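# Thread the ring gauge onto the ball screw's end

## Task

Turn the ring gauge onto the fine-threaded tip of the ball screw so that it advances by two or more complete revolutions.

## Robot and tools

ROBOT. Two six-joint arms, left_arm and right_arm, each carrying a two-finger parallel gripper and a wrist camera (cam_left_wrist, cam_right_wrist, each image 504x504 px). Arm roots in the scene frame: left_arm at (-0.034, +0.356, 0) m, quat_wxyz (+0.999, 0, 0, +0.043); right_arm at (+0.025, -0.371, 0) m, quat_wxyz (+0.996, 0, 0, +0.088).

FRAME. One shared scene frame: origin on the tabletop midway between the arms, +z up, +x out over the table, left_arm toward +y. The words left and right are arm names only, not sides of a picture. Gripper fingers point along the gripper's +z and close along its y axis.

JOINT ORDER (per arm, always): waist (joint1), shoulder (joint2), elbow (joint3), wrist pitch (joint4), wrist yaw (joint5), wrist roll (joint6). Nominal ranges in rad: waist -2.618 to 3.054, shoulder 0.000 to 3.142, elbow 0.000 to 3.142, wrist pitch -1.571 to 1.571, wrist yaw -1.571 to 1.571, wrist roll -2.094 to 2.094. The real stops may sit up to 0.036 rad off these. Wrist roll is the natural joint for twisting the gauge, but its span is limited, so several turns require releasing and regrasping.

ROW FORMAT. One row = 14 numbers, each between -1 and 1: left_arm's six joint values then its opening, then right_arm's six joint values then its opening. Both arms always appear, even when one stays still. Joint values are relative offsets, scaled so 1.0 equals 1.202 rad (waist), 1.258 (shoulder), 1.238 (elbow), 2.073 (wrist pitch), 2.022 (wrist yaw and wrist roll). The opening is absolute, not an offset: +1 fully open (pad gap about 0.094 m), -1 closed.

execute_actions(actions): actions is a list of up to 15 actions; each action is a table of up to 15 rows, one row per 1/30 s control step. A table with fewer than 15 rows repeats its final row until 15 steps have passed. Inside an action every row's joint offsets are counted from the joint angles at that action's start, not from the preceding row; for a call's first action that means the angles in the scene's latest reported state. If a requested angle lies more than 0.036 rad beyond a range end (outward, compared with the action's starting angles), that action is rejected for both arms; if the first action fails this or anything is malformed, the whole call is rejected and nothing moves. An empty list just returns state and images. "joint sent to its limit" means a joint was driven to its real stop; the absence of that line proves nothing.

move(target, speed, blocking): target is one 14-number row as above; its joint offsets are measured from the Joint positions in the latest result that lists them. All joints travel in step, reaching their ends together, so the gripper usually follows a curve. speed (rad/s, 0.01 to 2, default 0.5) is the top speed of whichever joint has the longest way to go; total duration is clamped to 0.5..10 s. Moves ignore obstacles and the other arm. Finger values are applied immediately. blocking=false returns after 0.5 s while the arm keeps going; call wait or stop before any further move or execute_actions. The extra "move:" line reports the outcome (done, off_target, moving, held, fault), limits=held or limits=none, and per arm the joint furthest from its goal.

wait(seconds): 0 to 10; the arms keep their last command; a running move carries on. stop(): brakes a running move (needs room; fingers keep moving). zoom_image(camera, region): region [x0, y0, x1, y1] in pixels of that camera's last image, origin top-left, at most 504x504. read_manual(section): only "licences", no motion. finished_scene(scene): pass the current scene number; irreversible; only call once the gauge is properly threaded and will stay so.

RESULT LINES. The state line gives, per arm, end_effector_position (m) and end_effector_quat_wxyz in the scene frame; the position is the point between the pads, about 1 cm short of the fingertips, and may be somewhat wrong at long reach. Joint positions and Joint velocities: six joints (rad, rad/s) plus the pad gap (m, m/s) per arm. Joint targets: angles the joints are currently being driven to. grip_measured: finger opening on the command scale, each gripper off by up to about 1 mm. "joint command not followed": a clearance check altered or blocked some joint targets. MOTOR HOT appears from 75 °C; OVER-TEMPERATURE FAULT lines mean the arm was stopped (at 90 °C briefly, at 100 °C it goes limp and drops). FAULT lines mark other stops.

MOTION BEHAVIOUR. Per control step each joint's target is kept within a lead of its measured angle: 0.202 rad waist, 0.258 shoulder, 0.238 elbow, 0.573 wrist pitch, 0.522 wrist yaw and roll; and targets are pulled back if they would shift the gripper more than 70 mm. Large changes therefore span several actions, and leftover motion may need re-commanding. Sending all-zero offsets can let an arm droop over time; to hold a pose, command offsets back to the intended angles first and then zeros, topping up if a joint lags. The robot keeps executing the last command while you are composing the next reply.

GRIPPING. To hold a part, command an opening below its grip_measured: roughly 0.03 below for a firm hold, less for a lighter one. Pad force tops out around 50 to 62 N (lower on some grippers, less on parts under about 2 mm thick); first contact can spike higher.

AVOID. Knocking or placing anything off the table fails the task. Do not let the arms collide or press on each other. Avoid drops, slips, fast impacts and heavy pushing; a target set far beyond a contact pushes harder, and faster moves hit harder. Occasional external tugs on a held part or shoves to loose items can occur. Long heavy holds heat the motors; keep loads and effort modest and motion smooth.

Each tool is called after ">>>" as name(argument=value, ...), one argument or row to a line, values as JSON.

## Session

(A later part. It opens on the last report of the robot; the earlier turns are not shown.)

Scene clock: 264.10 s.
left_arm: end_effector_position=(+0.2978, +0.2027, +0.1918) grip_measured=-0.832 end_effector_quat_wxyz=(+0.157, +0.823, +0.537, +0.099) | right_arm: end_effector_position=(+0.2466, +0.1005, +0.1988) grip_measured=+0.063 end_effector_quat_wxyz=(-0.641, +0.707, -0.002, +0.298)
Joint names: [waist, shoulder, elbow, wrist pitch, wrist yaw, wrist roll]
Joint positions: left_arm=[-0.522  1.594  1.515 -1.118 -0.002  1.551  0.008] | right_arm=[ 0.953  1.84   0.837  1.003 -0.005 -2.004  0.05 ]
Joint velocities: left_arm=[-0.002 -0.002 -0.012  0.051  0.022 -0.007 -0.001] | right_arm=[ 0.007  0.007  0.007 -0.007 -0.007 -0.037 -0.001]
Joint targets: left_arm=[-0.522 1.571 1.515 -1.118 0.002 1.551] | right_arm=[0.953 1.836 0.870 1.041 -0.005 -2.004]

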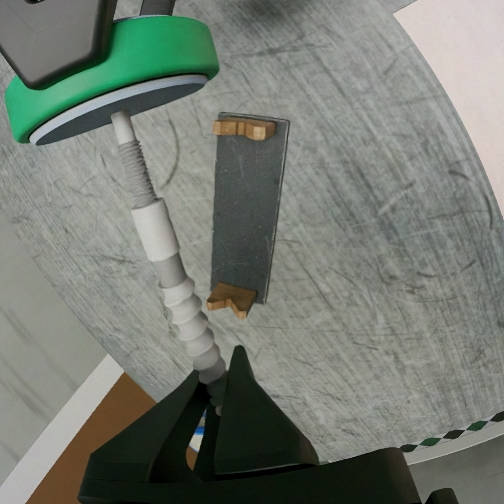

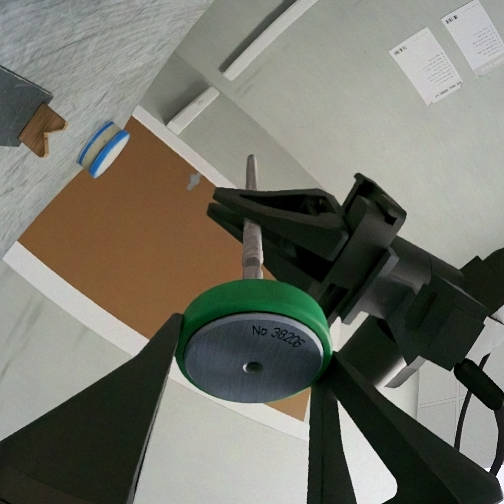

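>>> execute_actions(
  actions=[
    [[0,-0.018,0,0,0.002,0,-0.86,0,-0.003,0.0267,0.0193,0,0,0.03],[0,-0.018,0,0,0.002,0,-0.86,0,-0.0014,0.029,0.0189,0,0,0.03],[0,-0.018,0,0,0.002,0,-0.86,0,0.0003,0.0313,0.0185,0,0,0.03],[0,-0.018,0,0,0.002,0,-0.86,0,0.002,0.0336,0.0181,0,0,0.03],[0,-0.018,0,0,0.002,0,-0.86,0,0.0036,0.036,0.0178,0,0,0.03],[0,-0.018,0,0,0.002,0,-0.86,0,0.0053,0.0383,0.0174,0,0,0.03],[0,-0.018,0,0,0.002,0,-0.86,0,0.0069,0.0406,0.017,0,0,0.03],[0,-0.018,0,0,0.002,0,-0.86,0,0.0086,0.0429,0.0166,0,0,0.03],[0,-0.018,0,0,0.002,0,-0.86,0,0.0102,0.0452,0.0162,0,0,0.03],[0,-0.018,0,0,0.002,0,-0.86,0,0.0119,0.0476,0.0158,0,0,0.03],[0,-0.018,0,0,0.002,0,-0.86,0,0.0136,0.0499,0.0155,0,0,0.03],[0,-0.018,0,0,0.002,0,-0.86,0,0.0152,0.0522,0.0151,0,0,0.03],[0,-0.018,0,0,0.002,0,-0.86,0,0.0169,0.0545,0.0147,0,0,0.03]],
  ],
)

>>> zoom_image(
  camera="cam_left_wrist",
  region=[60,80,180,200],
)

Scene clock: 269.33 s.
left_arm: end_effector_position=(+0.2978, +0.2027, +0.1918) grip_measured=-0.832 end_effector_quat_wxyz=(+0.157, +0.823, +0.537, +0.099) | right_arm: end_effector_position=(+0.2500, +0.1076, +0.1987) grip_measured=+0.063 end_effector_quat_wxyz=(-0.642, +0.706, -0.002, +0.298)
Joint names: [waist, shoulder, elbow, wrist pitch, wrist yaw, wrist roll]
Joint positions: left_arm=[-0.522  1.594  1.515 -1.118 -0.002  1.551  0.008] | right_arm=[ 0.953  1.866  0.871  0.997 -0.005 -2.004  0.05 ]
Joint velocities: left_arm=[-0.007 -0.002 -0.022 -0.066 -0.007  0.037  0.   ] | right_arm=[ 0.002  0.017  0.022 -0.037 -0.037 -0.051 -0.   ]
Joint targets: left_arm=[-0.522 1.571 1.515 -1.118 0.002 1.551] | right_arm=[0.953 1.862 0.905 1.034 -0.005 -2.004]

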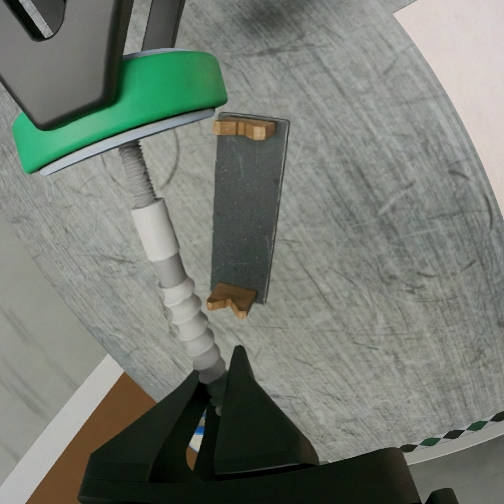

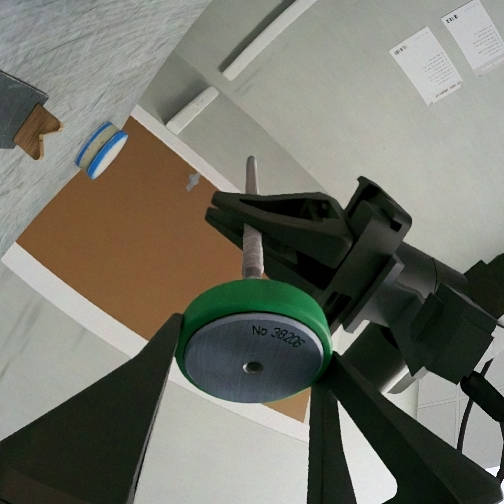

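Region (60, 80, 180, 200) of cam_left_wrist's 504x504 image, scaled by 4.200, with more detail than that image has.

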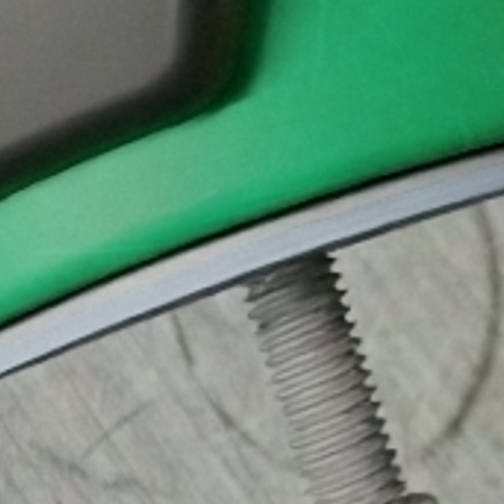

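>>> execute_actions(
  actions=[
    [[0,-0.018,0,0,0.002,0,-0.86,0,-0.003,0.0275,0.018,0,0,0.03],[0,-0.018,0,0,0.002,0,-0.86,0,-0.002,0.0289,0.0178,0,0,0.03],[0,-0.018,0,0,0.002,0,-0.86,0,-0.001,0.0303,0.0176,0,0,0.03],[0,-0.018,0,0,0.002,0,-0.86,0,0,0.0317,0.0174,0,0,0.03],[0,-0.018,0,0,0.002,0,-0.86,0,0.001,0.0331,0.0172,0,0,0.03],[0,-0.018,0,0,0.002,0,-0.86,0,0.002,0.0345,0.017,0,0,0.03]],
  ],
)

>>> zoom_image(
  camera="cam_left_wrist",
  region=[60,80,180,200],
)

Scene clock: 274.33 s.
left_arm: end_effector_position=(+0.2982, +0.2037, +0.1918) grip_measured=-0.832 end_effector_quat_wxyz=(+0.156, +0.823, +0.537, +0.102) | right_arm: end_effector_position=(+0.2508, +0.1091, +0.1984) grip_measured=+0.063 end_effector_quat_wxyz=(-0.642, +0.707, -0.002, +0.298)
Joint names: [waist, shoulder, elbow, wrist pitch, wrist yaw, wrist roll]
Joint positions: left_arm=[-0.522  1.594  1.515 -1.118 -0.008  1.551  0.008] | right_arm=[ 0.953  1.872  0.878  0.995 -0.005 -2.004  0.05 ]
Joint velocities: left_arm=[ 0.007  0.007 -0.012  0.007  0.007 -0.051 -0.   ] | right_arm=[-0.007 -0.007  0.017 -0.095  0.007 -0.095  0.001]
Joint targets: left_arm=[-0.522 1.571 1.515 -1.118 0.002 1.551] | right_arm=[0.953 1.869 0.913 1.032 -0.005 -2.004]

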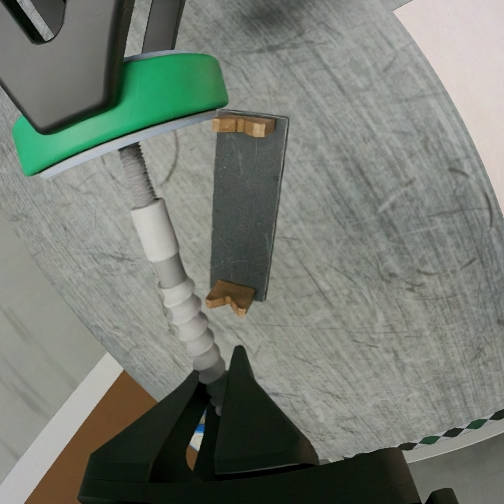

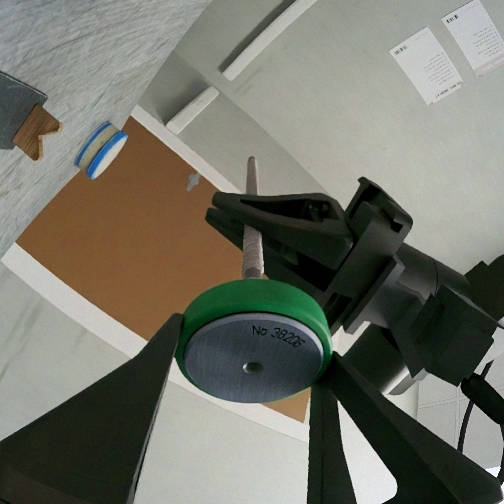

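Region (60, 80, 180, 200) of cam_left_wrist's 504x504 image, scaled by 4.200, with more detail than that image has.

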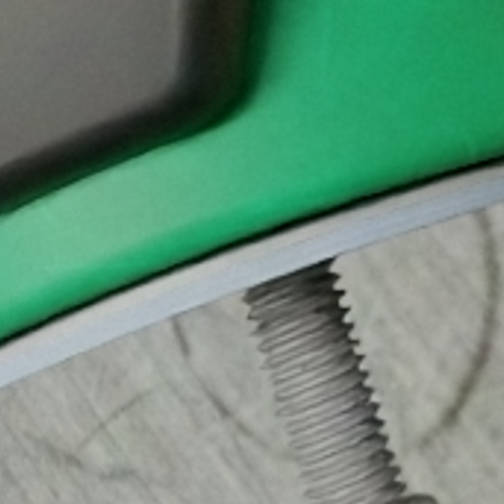

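>>> execute_actions(
  actions=[
    [[0,-0.018,0,0,0.008,0,-0.86,0,-0.008,0.015,0.025,0,0.02,0.03],[0,-0.018,0,0,0.008,0,-0.86,0,-0.008,0.015,0.025,0,0.045,0.03],[0,-0.018,0,0,0.008,0,-0.86,0,-0.008,0.015,0.025,0,0.07,0.03],[0,-0.018,0,0,0.008,0,-0.86,0,-0.008,0.015,0.025,0,0.095,0.03],[0,-0.018,0,0,0.008,0,-0.86,0,-0.008,0.015,0.025,0,0.12,0.03],[0,-0.018,0,0,0.008,0,-0.86,0,-0.008,0.015,0.025,0,0.145,0.03],[0,-0.018,0,0,0.008,0,-0.86,0,-0.008,0.015,0.025,0,0.17,0.03],[0,-0.018,0,0,0.008,0,-0.86,0,-0.008,0.015,0.025,0,0.195,0.03],[0,-0.018,0,0,0.008,0,-0.86,0,-0.008,0.015,0.025,0,0.22,0.03],[0,-0.018,0,0,0.008,0,-0.86,0,-0.008,0.015,0.025,0,0.245,0.03],[0,-0.018,0,0,0.008,0,-0.86,0,-0.008,0.015,0.025,0,0.27,0.03],[0,-0.018,0,0,0.008,0,-0.86,0,-0.008,0.015,0.025,0,0.295,0.03],[0,-0.018,0,0,0.008,0,-0.86,0,-0.008,0.015,0.025,0,0.32,0.03],[0,-0.018,0,0,0.008,0,-0.86,0,-0.008,0.015,0.025,0,0.345,0.03],[0,-0.018,0,0,0.008,0,-0.86,0,-0.008,0.015,0.025,0,0.37,0.03]],
    [[0,-0.018,0,0,0.008,0,-0.86,0,-0.008,0.015,0.025,0,0.1,0.03],[0,-0.018,0,0,0.008,0,-0.86,0,-0.008,0.015,0.025,0,0.125,0.03],[0,-0.018,0,0,0.008,0,-0.86,0,-0.008,0.015,0.025,0,0.15,0.03],[0,-0.018,0,0,0.008,0,-0.86,0,-0.008,0.015,0.025,0,0.175,0.03],[0,-0.018,0,0,0.008,0,-0.86,0,-0.008,0.015,0.025,0,0.2,0.03],[0,-0.018,0,0,0.008,0,-0.86,0,-0.008,0.015,0.025,0,0.225,0.03],[0,-0.018,0,0,0.008,0,-0.86,0,-0.008,0.015,0.025,0,0.25,0.03],[0,-0.018,0,0,0.008,0,-0.86,0,-0.008,0.015,0.025,0,0.275,0.03],[0,-0.018,0,0,0.008,0,-0.86,0,-0.008,0.015,0.025,0,0.3,0.03],[0,-0.018,0,0,0.008,0,-0.86,0,-0.008,0.015,0.025,0,0.325,0.03],[0,-0.018,0,0,0.008,0,-0.86,0,-0.008,0.015,0.025,0,0.35,0.03],[0,-0.018,0,0,0.008,0,-0.86,0,-0.008,0.015,0.025,0,0.375,0.03],[0,-0.018,0,0,0.008,0,-0.86,0,-0.008,0.015,0.025,0,0.4,0.03]],
  ],
)

>>> zoom_image(
  camera="cam_left_wrist",
  region=[60,80,180,200],
)

Scene clock: 286.27 s.
left_arm: end_effector_position=(+0.2982, +0.2037, +0.1918) grip_measured=-0.832 end_effector_quat_wxyz=(+0.156, +0.823, +0.537, +0.102) | right_arm: end_effector_position=(+0.2508, +0.1091, +0.1984) grip_measured=+0.063 end_effector_quat_wxyz=(+0.698, -0.584, +0.398, +0.113)
Joint names: [waist, shoulder, elbow, wrist pitch, wrist yaw, wrist roll]
Joint positions: left_arm=[-0.522  1.594  1.515 -1.118 -0.008  1.551  0.008] | right_arm=[ 0.953  1.872  0.878  0.995 -0.005 -0.811  0.05 ]
Joint velocities: left_arm=[-0.017 -0.002  0.012 -0.007  0.007  0.037  0.   ] | right_arm=[ 0.007  0.002 -0.017  0.066  0.022  0.93  -0.001]
Joint targets: left_arm=[-0.522 1.571 1.515 -1.118 0.008 1.551] | right_arm=[0.953 1.862 0.897 1.047 -0.005 -0.665]

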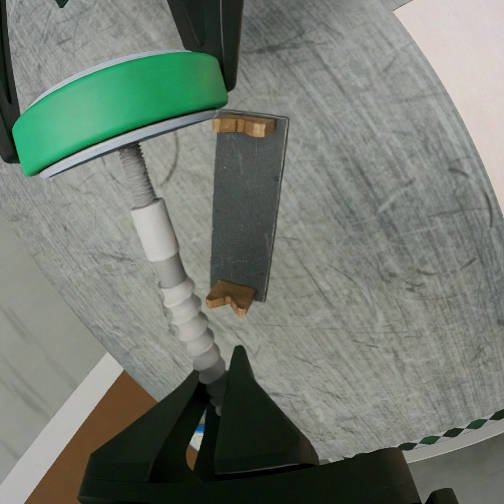

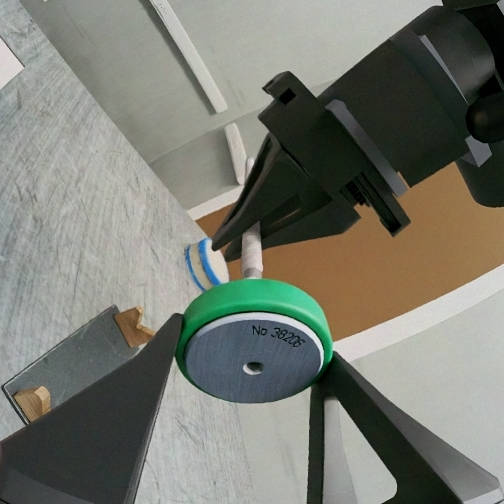

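Region (60, 80, 180, 200) of cam_left_wrist's 504x504 image, scaled by 4.200, with more detail than that image has.

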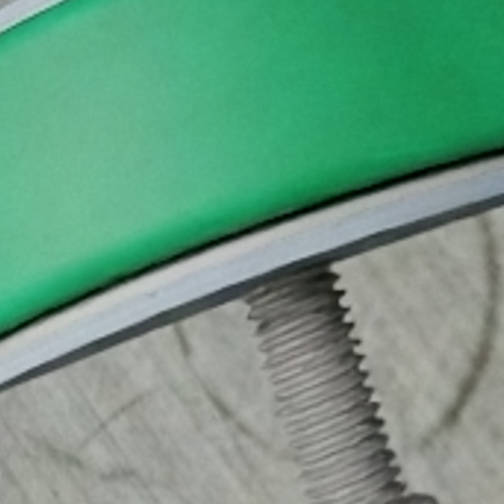

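>>> execute_actions(
  actions=[
    [[0,-0.018,0,0,0.009,0,-0.86,0,-0.008,0.015,0.025,0,0.15,0.03],[0,-0.018,0,0,0.009,0,-0.86,0,-0.008,0.015,0.025,0,0.2,0.03],[0,-0.018,0,0,0.009,0,-0.86,0,-0.008,0.015,0.025,0,0.25,0.03],[0,-0.018,0,0,0.009,0,-0.86,0,-0.008,0.015,0.025,0,0.3,0.03]],
  ],
)

Scene clock: 290.30 s.
left_arm: end_effector_position=(+0.2982, +0.2037, +0.1918) grip_measured=-0.832 end_effector_quat_wxyz=(+0.156, +0.823, +0.537, +0.102) | right_arm: end_effector_position=(+0.2508, +0.1091, +0.1983) grip_measured=+0.063 end_effector_quat_wxyz=(+0.638, -0.448, +0.546, +0.305)
Joint names: [waist, shoulder, elbow, wrist pitch, wrist yaw, wrist roll]
Joint positions: left_arm=[-0.522  1.594  1.515 -1.118 -0.008  1.551  0.008] | right_arm=[ 0.953  1.872  0.878  0.995 -0.005 -0.241  0.05 ]
Joint velocities: left_arm=[ 0.007  0.002  0.002  0.022 -0.037 -0.037 -0.   ] | right_arm=[-0.002  0.022 -0.007 -0.007 -0.066  0.125 -0.002]
Joint targets: left_arm=[-0.522 1.571 1.515 -1.118 0.010 1.551] | right_arm=[0.953 1.862 0.897 1.047 -0.005 -0.205]

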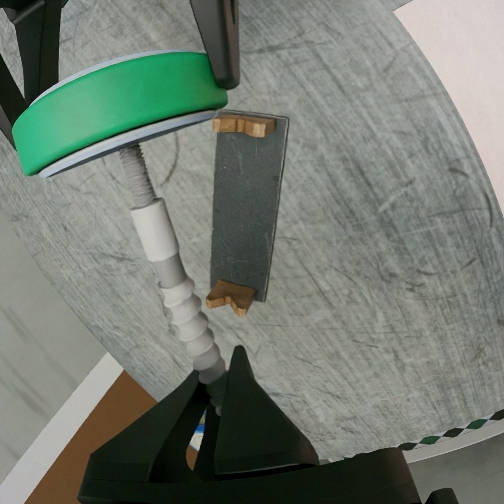

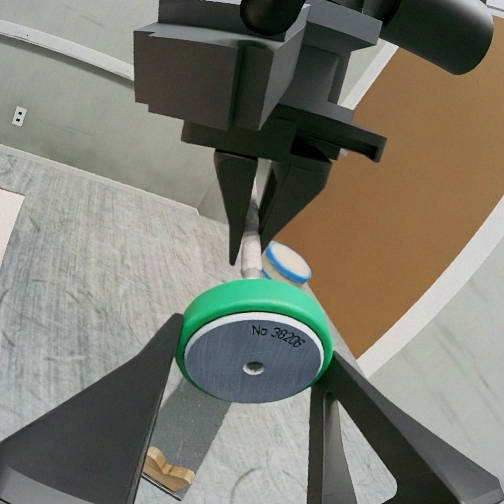

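>>> execute_actions(
  actions=[
    [[0,-0.018,0,0,0.009,0,-0.86,0,-0.008,0.015,0.025,0,0.1,0.03],[0,-0.018,0,0,0.009,0,-0.86,0,-0.008,0.015,0.025,0,0.18,0.03],[0,-0.018,0,0,0.009,0,-0.86,0,-0.008,0.015,0.025,0,0.6,0.03]],
    [[0,-0.018,0,0,0.009,0,-0.86,0,-0.008,0.015,0.025,0,0.55,0.03]],
  ],
)

>>> zoom_image(
  camera="cam_left_wrist",
  region=[60,80,180,200],
)

Scene clock: 294.37 s.
left_arm: end_effector_position=(+0.2982, +0.2036, +0.1918) grip_measured=-0.832 end_effector_quat_wxyz=(+0.156, +0.823, +0.537, +0.102) | right_arm: end_effector_position=(+0.2505, +0.1093, +0.1981) grip_measured=+0.063 end_effector_quat_wxyz=(+0.040, +0.262, +0.657, +0.706)
Joint names: [waist, shoulder, elbow, wrist pitch, wrist yaw, wrist roll]
Joint positions: left_arm=[-0.522  1.594  1.515 -1.118 -0.008  1.551  0.008] | right_arm=[ 0.953  1.872  0.878  0.994 -0.006  1.895  0.05 ]
Joint velocities: left_arm=[-0.012  0.007 -0.022 -0.037 -0.066 -0.007  0.   ] | right_arm=[-0.012 -0.007 -0.017 -0.051 -0.037  0.418  0.   ]
Joint targets: left_arm=[-0.522 1.571 1.515 -1.118 0.010 1.551] | right_arm=[0.953 1.862 0.897 1.046 -0.005 1.969]

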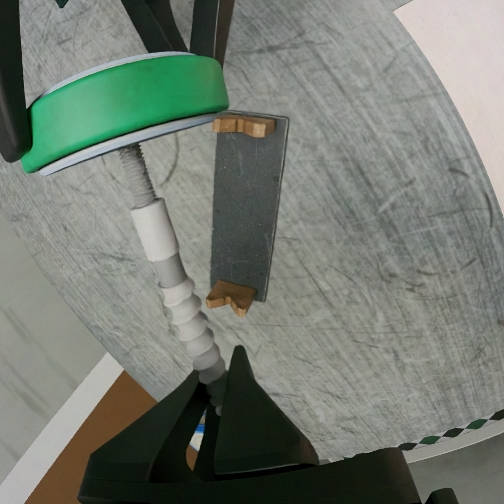

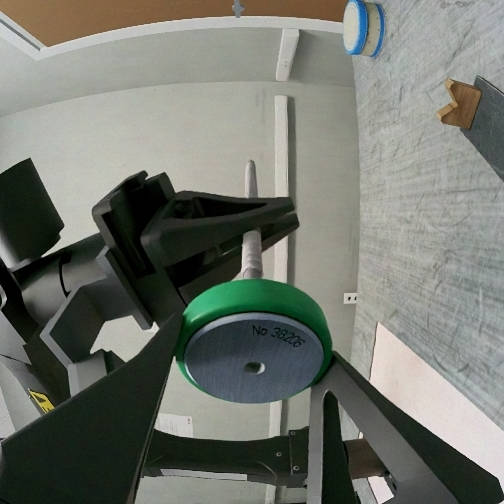

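Region (60, 80, 180, 200) of cam_left_wrist's 504x504 image, scaled by 4.200, with more detail than that image has.

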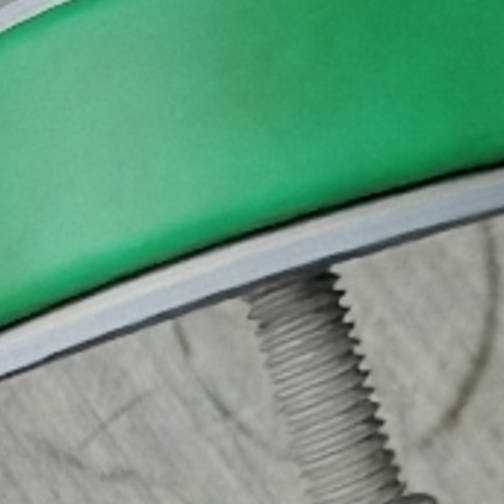

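>>> execute_actions(
  actions=[
    [[0,-0.018,0.006,0.002,0.009,-0.001,-0.87,0,-0.008,0.012,0.02,0,0.05,0.03],[0,-0.018,0.008,0.004,0.010,-0.002,-0.87,0,-0.008,0.011,0.016,0,0.05,0.03],[0,-0.018,0.010,0.006,0.011,-0.003,-0.87,0,-0.008,0.010,0.012,0,0.05,0.03],[0,-0.018,0.012,0.008,0.012,-0.0035,-0.87,0,-0.008,0.009,0.008,0,0.05,0.03],[0,-0.018,0.012,0.008,0.012,-0.0035,-0.87,0,-0.008,0.008,0.004,0,0.05,0.03],[0,-0.018,0.012,0.008,0.012,-0.0035,-0.87,0,-0.008,0.008,0.004,0,0.05,0.03],[0,-0.018,0.012,0.008,0.012,-0.0035,-0.87,0,-0.008,0.008,0.004,0,0.05,0.03],[0,-0.018,0.012,0.008,0.010,-0.0035,-0.87,0,-0.008,0.008,0.004,0,0.05,0.08],[0,-0.018,0.012,0.008,0.010,-0.0035,-0.87,0,-0.008,0.008,0.004,0,0.05,0.12],[0,-0.018,0.012,0.008,0.010,-0.0035,-0.87,0,-0.008,0.008,0.004,0,0.05,0.18],[0,-0.018,0.012,0.008,0.010,-0.0035,-0.87,0,-0.008,0.008,0.004,0,0.05,0.25]],
  ],
)

Scene clock: 308.50 s.
left_arm: end_effector_position=(+0.2984, +0.2036, +0.1919) grip_measured=-0.832 end_effector_quat_wxyz=(+0.156, +0.823, +0.537, +0.102) | right_arm: end_effector_position=(+0.2505, +0.1093, +0.1978) grip_measured=+0.249 end_effector_quat_wxyz=(+0.006, +0.293, +0.644, +0.707)
Joint names: [waist, shoulder, elbow, wrist pitch, wrist yaw, wrist roll]
Joint positions: left_arm=[-0.522  1.594  1.515 -1.118 -0.008  1.551  0.008] | right_arm=[ 0.953  1.872  0.878  0.993 -0.006  1.99   0.059]
Joint velocities: left_arm=[ 0.002  0.027 -0.012 -0.022 -0.095  0.007 -0.   ] | right_arm=[ 0.007 -0.007 -0.002 -0.007 -0.022 -0.007 -0.   ]
Joint targets: left_arm=[-0.522 1.571 1.530 -1.102 0.012 1.544] | right_arm=[0.953 1.862 0.888 1.002 -0.006 1.996]

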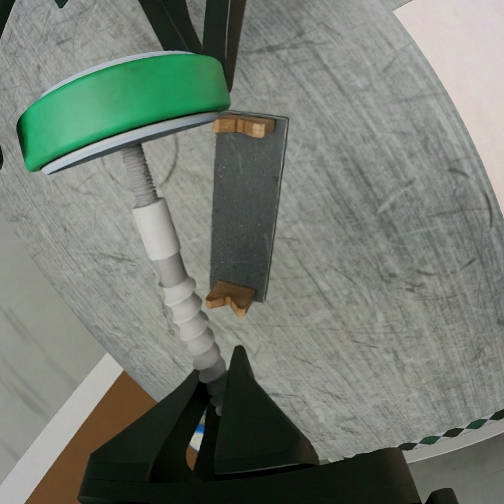

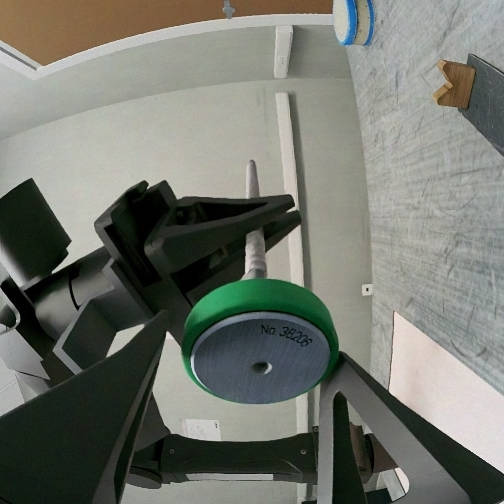

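>>> execute_actions(
  actions=[
    [[0,-0.018,0.012,0.008,0.010,-0.0035,-0.89,0,-0.008,0.008,0.002,0,-0.05,0.33],[0,-0.018,0.012,0.008,0.010,-0.0035,-0.89,0,-0.008,0.008,0.002,0,-0.15,0.33],[0,-0.018,0.012,0.008,0.010,-0.0035,-0.89,0,-0.008,0.008,0.002,0,-0.66,0.33]],
    [[0,-0.018,0.012,0.008,0.010,-0.0035,-0.89,0,-0.008,0.008,0.002,0,-0.66,0.33]],
    [[0,-0.018,0.012,0.008,0.010,-0.0035,-0.89,0,-0.008,0.008,0.002,0,-0.66,0.33]],
  ],
)

Scene clock: 313.77 s.
left_arm: end_effector_position=(+0.2984, +0.2036, +0.1919) grip_measured=-0.832 end_effector_quat_wxyz=(+0.156, +0.823, +0.537, +0.102) | right_arm: end_effector_position=(+0.2505, +0.1093, +0.1979) grip_measured=+0.329 end_effector_quat_wxyz=(+0.688, -0.693, +0.142, -0.164)
Joint names: [waist, shoulder, elbow, wrist pitch, wrist yaw, wrist roll]
Joint positions: left_arm=[-0.522  1.594  1.515 -1.118 -0.008  1.551  0.008] | right_arm=[ 0.953  1.872  0.878  0.993 -0.006 -1.602  0.062]
Joint velocities: left_arm=[-0.017 -0.012  0.002  0.007 -0.007  0.007  0.001] | right_arm=[ 0.002 -0.002 -0.027 -0.051 -0.037 -0.784  0.001]
Joint targets: left_arm=[-0.522 1.571 1.530 -1.101 0.012 1.544] | right_arm=[0.953 1.862 0.888 0.997 -0.006 -1.721]

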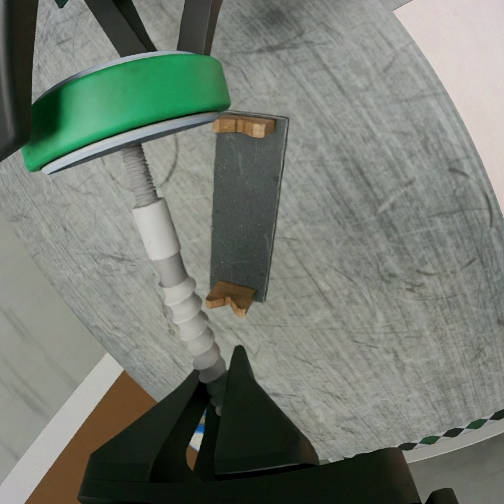

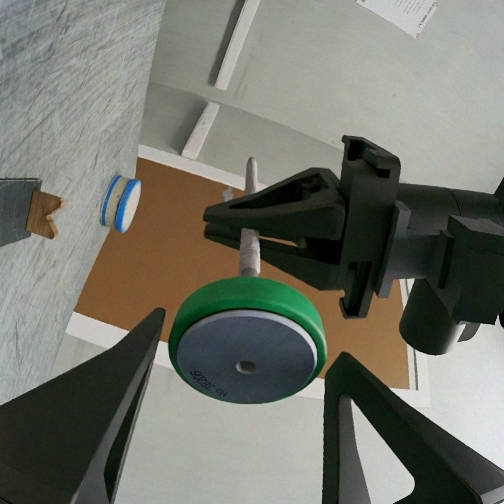

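>>> execute_actions(
  actions=[
    [[0,-0.018,0.012,0.008,0.010,-0.0035,-0.89,0,-0.008,0.008,0.006,0,-0.04,0.2],[0,-0.018,0.012,0.008,0.010,-0.0035,-0.89,0,-0.008,0.008,0.006,0,-0.04,0.17],[0,-0.018,0.012,0.008,0.010,-0.0035,-0.89,0,-0.008,0.008,0.007,0,-0.04,0.15],[0,-0.018,0.012,0.008,0.010,-0.0035,-0.89,0,-0.008,0.008,0.009,0,-0.04,0.13],[0,-0.018,0.012,0.008,0.010,-0.0035,-0.89,0,-0.008,0.010,0.012,0,-0.04,0.11],[0,-0.018,0.012,0.007,0.010,-0.003,-0.89,0,-0.008,0.012,0.016,0,-0.04,0.10],[0,-0.018,0.012,0.006,0.010,-0.003,-0.89,0,-0.008,0.014,0.02,0,-0.04,0.09],[0,-0.018,0.012,0.005,0.010,-0.002,-0.89,0,-0.008,0.015,0.024,0,-0.04,0.08],[0,-0.018,0.012,0.004,0.010,-0.001,-0.89,0,-0.008,0.015,0.027,0,-0.04,0.07],[0,-0.018,0.012,0.003,0.010,0,-0.89,0,-0.008,0.015,0.028,0,-0.04,0.05],[0,-0.018,0.012,0.002,0.010,0,-0.89,0,-0.008,0.015,0.028,0,-0.04,0.03]],
  ],
)

>>> zoom_image(
  camera="cam_left_wrist",
  region=[60,80,180,200],
)

Scene clock: 318.77 s.
left_arm: end_effector_position=(+0.2983, +0.2034, +0.1919) grip_measured=-0.832 end_effector_quat_wxyz=(+0.156, +0.823, +0.537, +0.101) | right_arm: end_effector_position=(+0.2505, +0.1093, +0.1979) grip_measured=+0.067 end_effector_quat_wxyz=(+0.679, -0.699, +0.109, -0.196)
Joint names: [waist, shoulder, elbow, wrist pitch, wrist yaw, wrist roll]
Joint positions: left_arm=[-0.522  1.594  1.515 -1.118 -0.007  1.551  0.008] | right_arm=[ 0.953  1.872  0.878  0.993 -0.006 -1.698  0.05 ]
Joint velocities: left_arm=[-0.002  0.022 -0.007 -0.051 -0.051 -0.007 -0.001] | right_arm=[-0.017  0.007 -0.032 -0.051 -0.022  0.022  0.001]
Joint targets: left_arm=[-0.522 1.571 1.530 -1.113 0.012 1.551] | right_arm=[0.953 1.862 0.897 1.051 -0.006 -1.682]

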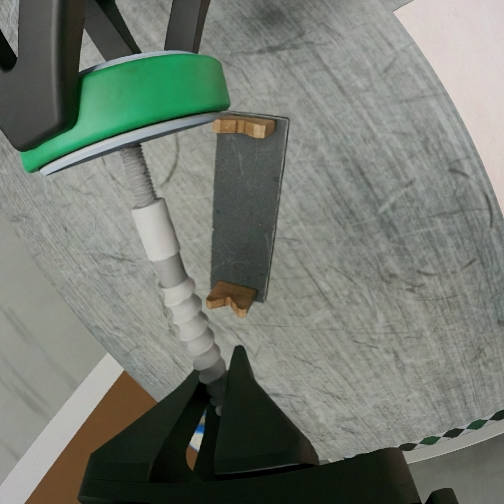

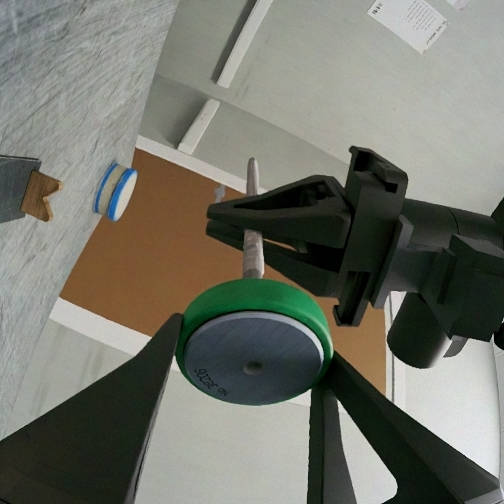

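Region (60, 80, 180, 200) of cam_left_wrist's 504x504 image, scaled by 4.200, with more detail than that image has.

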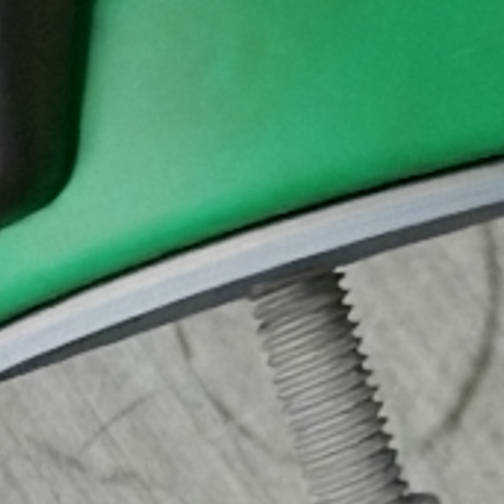

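>>> execute_actions(
  actions=[
    [[0,-0.018,0.012,0.002,0.016,0,-0.89,0,-0.008,0.015,0.027,0,0.03,0.03],[0,-0.018,0.012,0.002,0.016,0,-0.89,0,-0.008,0.015,0.027,0,0.08,0.03],[0,-0.018,0.012,0.002,0.016,0,-0.89,0,-0.008,0.015,0.027,0,0.15,0.03],[0,-0.018,0.012,0.002,0.016,0,-0.89,0,-0.008,0.015,0.027,0,0.6,0.03]],
    [[0,-0.018,0.012,0.002,0.016,0,-0.89,0,-0.008,0.015,0.027,0,0.55,0.03]],
  ],
)

>>> zoom_image(
  camera="cam_left_wrist",
  region=[60,80,180,200],
)

Scene clock: 323.40 s.
left_arm: end_effector_position=(+0.2982, +0.2032, +0.1919) grip_measured=-0.832 end_effector_quat_wxyz=(+0.157, +0.823, +0.537, +0.101) | right_arm: end_effector_position=(+0.2503, +0.1093, +0.1979) grip_measured=+0.067 end_effector_quat_wxyz=(+0.512, -0.259, +0.658, +0.487)
Joint names: [waist, shoulder, elbow, wrist pitch, wrist yaw, wrist roll]
Joint positions: left_arm=[-0.522  1.594  1.515 -1.118 -0.006  1.551  0.008] | right_arm=[ 0.953  1.872  0.878  0.993 -0.008  0.386  0.05 ]
Joint velocities: left_arm=[ 0.002  0.007 -0.002 -0.022  0.022 -0.037  0.   ] | right_arm=[ 0.002 -0.007  0.012 -0.037  0.051  0.388  0.   ]
Joint targets: left_arm=[-0.522 1.571 1.530 -1.113 0.027 1.551] | right_arm=[0.953 1.862 0.897 1.049 -0.007 0.467]

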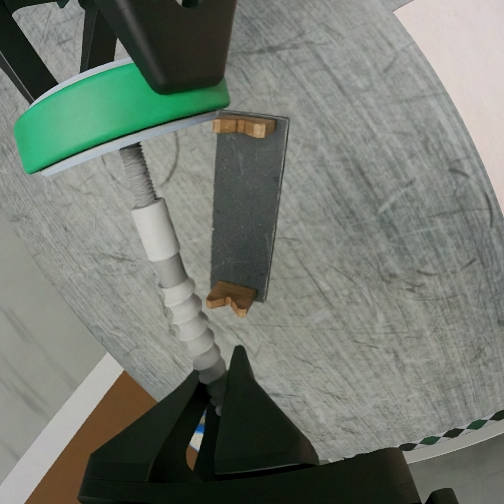

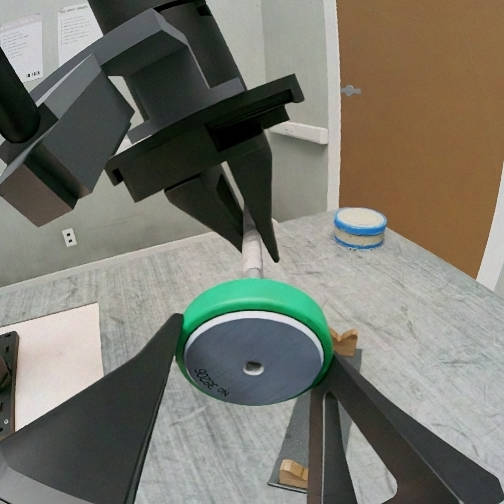

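Region (60, 80, 180, 200) of cam_left_wrist's 504x504 image, scaled by 4.200, with more detail than that image has.

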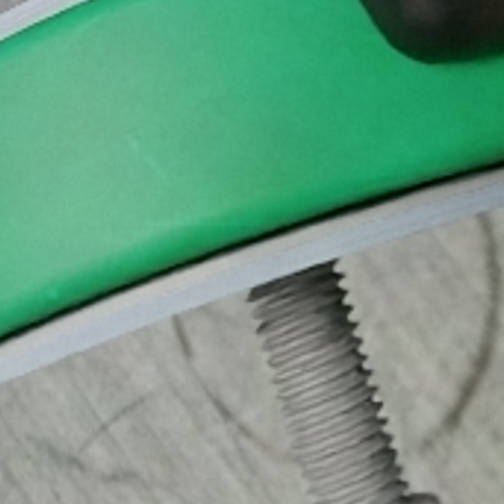

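Continue to about 2.0.

>>> execute_actions(
  actions=[
    [[0,-0.018,0.012,0.002,0.016,0,-0.89,0,-0.008,0.015,0.027,0.002,0.1,0.03],[0,-0.018,0.012,0.002,0.016,0,-0.89,0,-0.008,0.015,0.027,0.002,0.18,0.03],[0,-0.018,0.012,0.002,0.016,0,-0.89,0,-0.008,0.015,0.027,0.002,0.5,0.03]],
    [[0,-0.018,0.012,0.002,0.016,0,-0.89,0,-0.008,0.015,0.027,0.002,0.34,0.03]],
  ],
)

>>> zoom_image(
  camera="cam_left_wrist",
  region=[60,80,180,200],
)

Scene clock: 326.97 s.
left_arm: end_effector_position=(+0.2982, +0.2032, +0.1919) grip_measured=-0.832 end_effector_quat_wxyz=(+0.157, +0.823, +0.537, +0.101) | right_arm: end_effector_position=(+0.2503, +0.1093, +0.1980) grip_measured=+0.067 end_effector_quat_wxyz=(+0.008, +0.290, +0.645, +0.707)
Joint names: [waist, shoulder, elbow, wrist pitch, wrist yaw, wrist roll]
Joint positions: left_arm=[-0.522  1.594  1.515 -1.118 -0.006  1.551  0.008] | right_arm=[ 0.953  1.872  0.878  0.994 -0.008  1.983  0.05 ]
Joint velocities: left_arm=[ 0.007  0.012 -0.022 -0.007  0.007 -0.007 -0.   ] | right_arm=[-0.017  0.022 -0.017  0.022 -0.051  0.198  0.   ]
Joint targets: left_arm=[-0.522 1.571 1.530 -1.113 0.027 1.551] | right_arm=[0.953 1.862 0.897 1.049 -0.003 2.015]

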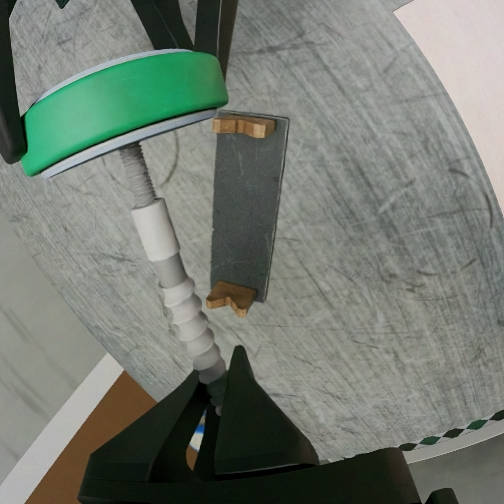

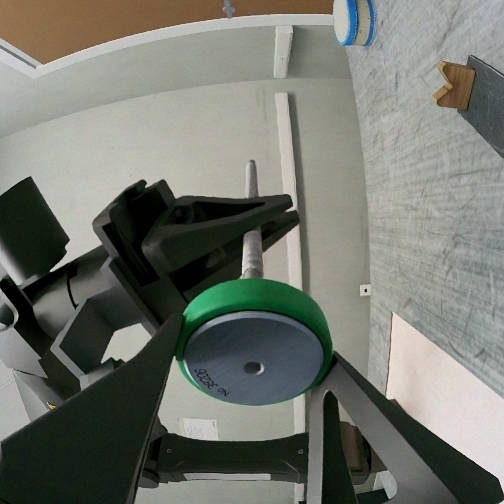

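Region (60, 80, 180, 200) of cam_left_wrist's 504x504 image, scaled by 4.200, with more detail than that image has.

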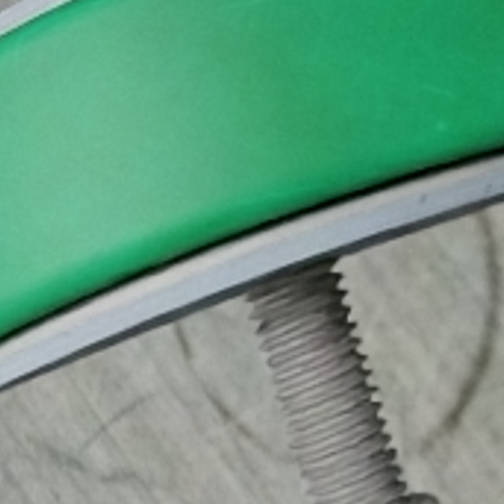

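>>> zoom_image(
  camera="cam_left_wrist",
  region=[105,130,175,215],
)

>>> execute_actions(
  actions=[
    [[0,-0.018,0.012,0.002,0.02,0,-0.89,0,-0.008,0.015,0.027,0.002,-0.2,0.03]],
    [[0,-0.018,0.012,0.002,0.02,0,-0.89,0,-0.008,0.015,0.027,0.002,-0.3,0.03]],
  ],
)

>>> execute_actions(
  actions=[
    [[0,-0.018,0.012,0.002,0.02,0,-0.89,0,-0.008,0.015,0.027,0.002,-0.3,0.03]],
    [[0,-0.018,0.012,0.002,0.02,0,-0.89,0,-0.008,0.015,0.027,0.002,-0.3,0.03]],
  ],
)

>>> zoom_image(
  camera="cam_left_wrist",
  region=[105,130,175,215],
)

Region (105, 130, 175, 215) of cam_left_wrist's 504x504 image, scaled by 5.929, with more detail than that image has; it fills the left 415 columns of this view, and the rest is white.

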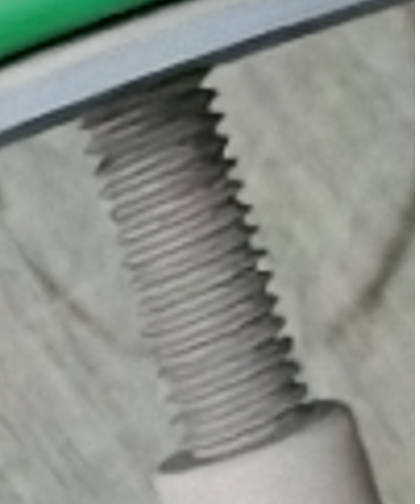

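Scene clock: 335.77 s.
left_arm: end_effector_position=(+0.2982, +0.2032, +0.1919) grip_measured=-0.832 end_effector_quat_wxyz=(+0.157, +0.823, +0.537, +0.101) | right_arm: end_effector_position=(+0.2503, +0.1093, +0.1981) grip_measured=+0.067 end_effector_quat_wxyz=(+0.329, -0.034, +0.706, +0.626)
Joint names: [waist, shoulder, elbow, wrist pitch, wrist yaw, wrist roll]
Joint positions: left_arm=[-0.522  1.594  1.515 -1.118 -0.006  1.551  0.008] | right_arm=[ 0.953  1.872  0.878  0.994 -0.008  1.039  0.05 ]
Joint velocities: left_arm=[ 0.002 -0.002 -0.027 -0.037 -0.022  0.022 -0.001] | right_arm=[ 0.007  0.002  0.002  0.037 -0.007 -0.183  0.   ]
Joint targets: left_arm=[-0.522 1.571 1.530 -1.113 0.035 1.551] | right_arm=[0.953 1.862 0.897 1.050 -0.003 1.002]

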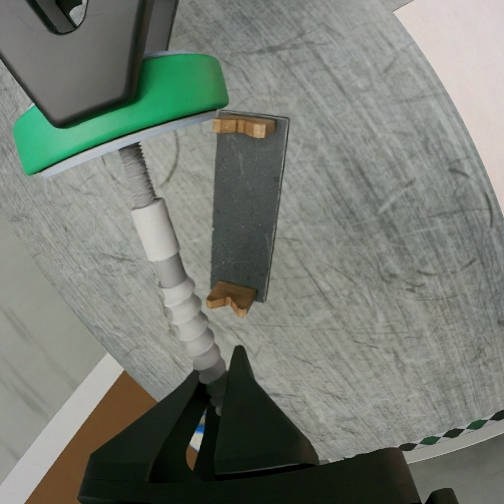

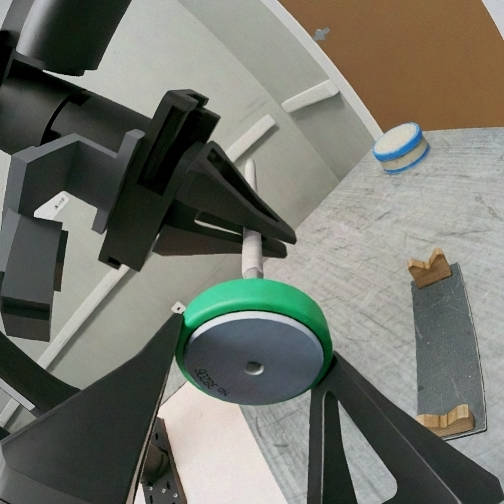

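Scene clock: 336.77 s.
left_arm: end_effector_position=(+0.2982, +0.2032, +0.1919) grip_measured=-0.832 end_effector_quat_wxyz=(+0.157, +0.823, +0.537, +0.101) | right_arm: end_effector_position=(+0.2503, +0.1093, +0.1981) grip_measured=+0.067 end_effector_quat_wxyz=(+0.616, -0.412, +0.574, +0.347)
Joint names: [waist, shoulder, elbow, wrist pitch, wrist yaw, wrist roll]
Joint positions: left_arm=[-0.522  1.594  1.515 -1.118 -0.006  1.551  0.008] | right_arm=[ 0.953  1.872  0.878  0.994 -0.008 -0.109  0.05 ]
Joint velocities: left_arm=[-0.002 -0.022 -0.012 -0.037 -0.037 -0.037  0.   ] | right_arm=[-0.002 -0.002  0.002  0.007 -0.022 -0.168  0.001]
Joint targets: left_arm=[-0.522 1.571 1.530 -1.113 0.035 1.551] | right_arm=[0.953 1.862 0.897 1.050 -0.003 -0.140]

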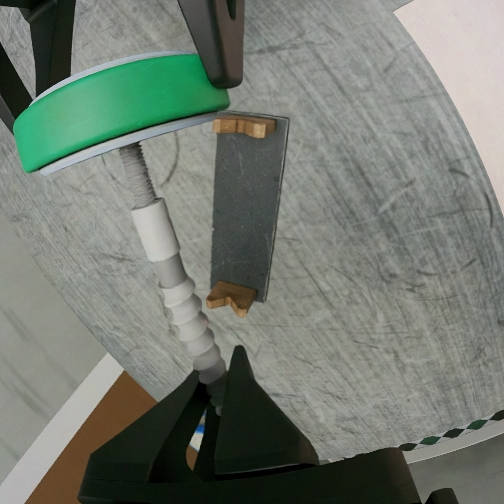

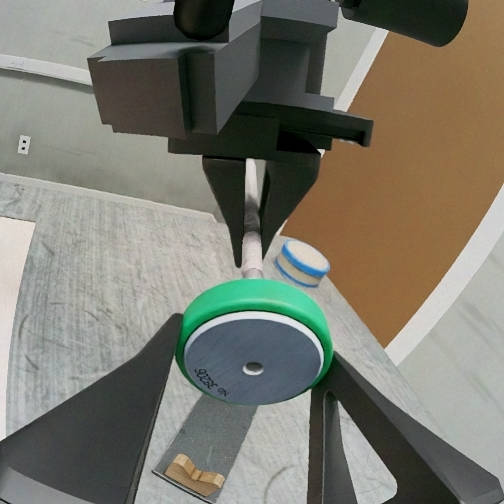

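Region (105, 130, 175, 215) of cam_left_wrist's 504x504 image, scaled by 5.929, with more detail than that image has; it fills the left 415 columns of this view, and the rest is white.

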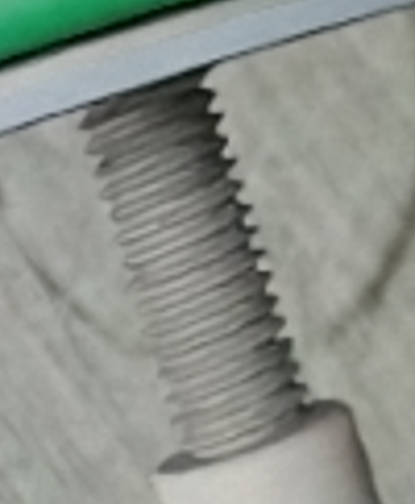

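>>> execute_actions(
  actions=[
    [[-0.008,-0.018,0.012,0.002,0.014,0,-0.89,0,-0.008,0.015,0.027,0.002,-0.1,0.03],[-0.011,-0.018,0.012,0.002,0.014,0,-0.89,0,-0.008,0.015,0.027,0.002,-0.2,0.03],[-0.014,-0.018,0.012,0.002,0.014,0,-0.89,0,-0.008,0.015,0.027,0.002,-0.3,0.03]],
  ],
)

>>> zoom_image(
  camera="cam_left_wrist",
  region=[105,130,175,215],
)

Scene clock: 341.60 s.
left_arm: end_effector_position=(+0.2982, +0.2032, +0.1919) grip_measured=-0.832 end_effector_quat_wxyz=(+0.157, +0.823, +0.537, +0.101) | right_arm: end_effector_position=(+0.2503, +0.1093, +0.1981) grip_measured=+0.067 end_effector_quat_wxyz=(+0.689, -0.558, +0.434, +0.159)
Joint names: [waist, shoulder, elbow, wrist pitch, wrist yaw, wrist roll]
Joint positions: left_arm=[-0.522  1.594  1.515 -1.118 -0.006  1.551  0.008] | right_arm=[ 0.953  1.872  0.878  0.994 -0.008 -0.682  0.05 ]
Joint velocities: left_arm=[-0.002  0.007 -0.002 -0.007  0.051 -0.022  0.001] | right_arm=[ 0.002 -0.022 -0.002 -0.081 -0.037 -0.212  0.001]
Joint targets: left_arm=[-0.539 1.571 1.530 -1.113 0.023 1.551] | right_arm=[0.953 1.862 0.897 1.050 -0.003 -0.716]

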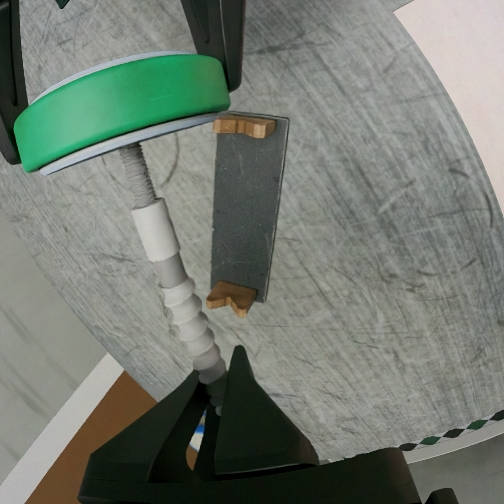

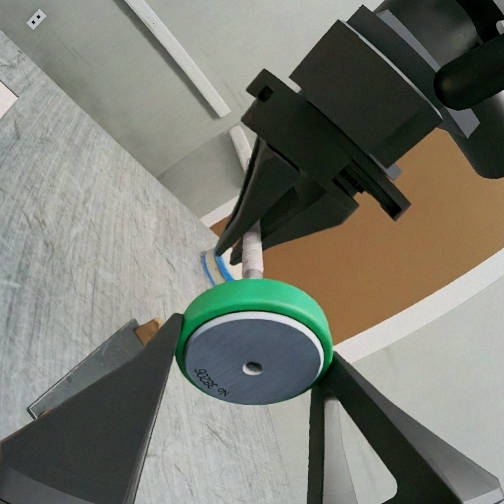

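Region (105, 130, 175, 215) of cam_left_wrist's 504x504 image, scaled by 5.929, with more detail than that image has; it fills the left 415 columns of this view, and the rest is white.

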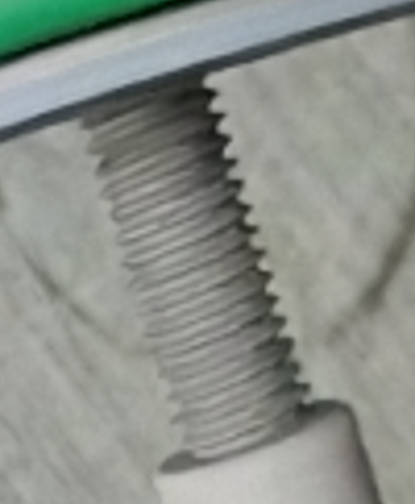

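>>> execute_actions(
  actions=[
    [[-0.014,-0.018,0.012,0.002,0.014,0,-0.89,0,-0.008,0.015,0.027,0.002,-0.35,0.03]],
  ],
)

>>> execute_actions(
  actions=[
    [[-0.014,-0.018,0.012,0.002,0.014,0,-0.89,0,-0.008,0.015,0.027,0.002,-0.35,0.03]],
  ],
)

>>> zoom_image(
  camera="cam_right_wrist",
  region=[225,345,285,390],
)

>>> zoom_image(
  camera="cam_left_wrist",
  region=[0,40,240,220],
)

Scene clock: 346.63 s.
left_arm: end_effector_position=(+0.2982, +0.2032, +0.1919) grip_measured=-0.832 end_effector_quat_wxyz=(+0.157, +0.823, +0.537, +0.101) | right_arm: end_effector_position=(+0.2504, +0.1093, +0.1981) grip_measured=+0.067 end_effector_quat_wxyz=(+0.703, -0.670, +0.225, -0.079)
Joint names: [waist, shoulder, elbow, wrist pitch, wrist yaw, wrist roll]
Joint positions: left_arm=[-0.522  1.594  1.515 -1.118 -0.006  1.551  0.008] | right_arm=[ 0.953  1.872  0.878  0.994 -0.007 -1.358  0.05 ]
Joint velocities: left_arm=[-0.012 -0.017 -0.012 -0.037  0.066 -0.081 -0.   ] | right_arm=[ 0.017  0.002 -0.022  0.022 -0.066 -0.212  0.   ]
Joint targets: left_arm=[-0.539 1.571 1.530 -1.113 0.023 1.551] | right_arm=[0.953 1.862 0.897 1.050 -0.003 -1.390]

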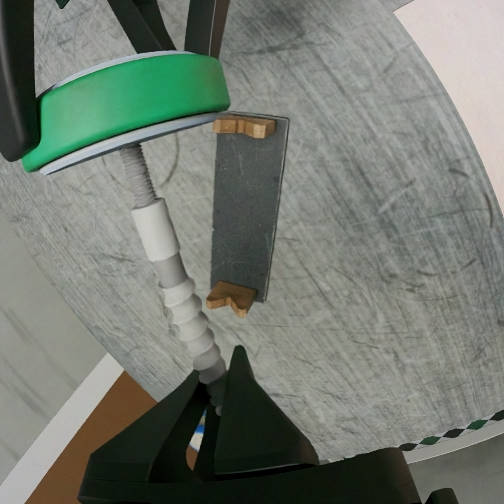

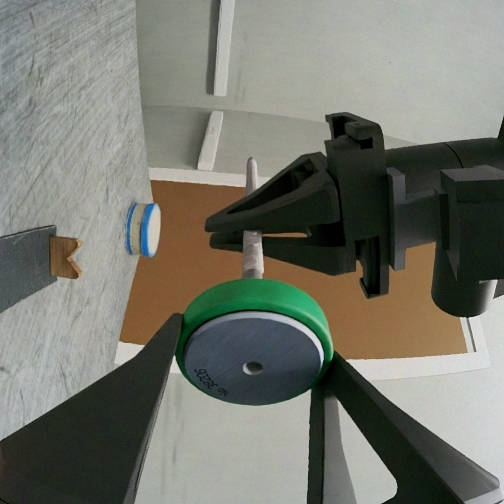

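Scene clock: 347.13 s.
left_arm: end_effector_position=(+0.2981, +0.2031, +0.1919) grip_measured=-0.832 end_effector_quat_wxyz=(+0.157, +0.823, +0.537, +0.101) | right_arm: end_effector_position=(+0.2505, +0.1093, +0.1981) grip_measured=+0.067 end_effector_quat_wxyz=(-0.637, +0.707, +0.009, +0.306)
Joint names: [waist, shoulder, elbow, wrist pitch, wrist yaw, wrist roll]
Joint positions: left_arm=[-0.522  1.594  1.515 -1.118 -0.006  1.551  0.008] | right_arm=[ 0.953  1.872  0.878  0.994 -0.006 -2.031  0.05 ]
Joint velocities: left_arm=[-0.002  0.002 -0.012 -0.007 -0.037 -0.007  0.   ] | right_arm=[-0.002 -0.012 -0.017  0.037  0.022 -0.212 -0.   ]
Joint targets: left_arm=[-0.539 1.571 1.530 -1.113 0.023 1.551] | right_arm=[0.953 1.862 0.897 1.050 -0.003 -2.066]

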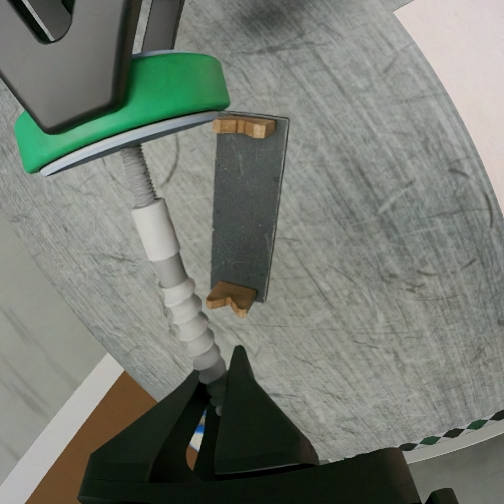

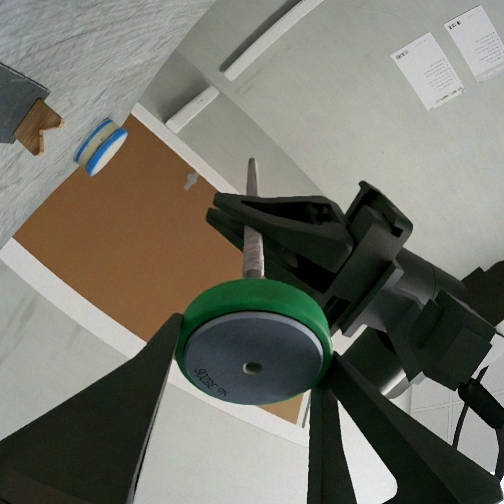

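Region (225, 345, 285, 390) of cam_right_wrist's 504x504 image, scaled by 8.400, with more detail than that image has; it fills the top 378 rows of this view, and the rest is white.

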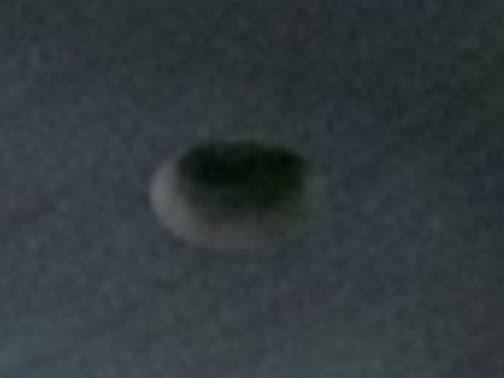

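Region (0, 40, 240, 220) of cam_left_wrist's 504x504 image, scaled by 2.100, with more detail than that image has; it fills the top 378 rows of this view, and the rest is white.

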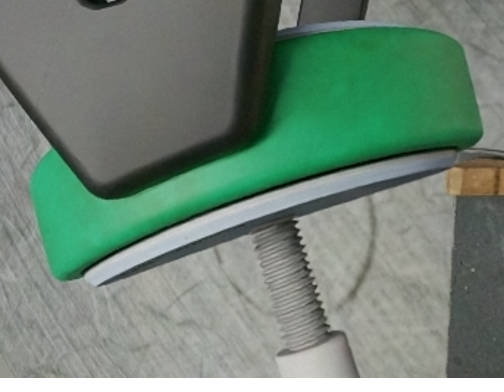

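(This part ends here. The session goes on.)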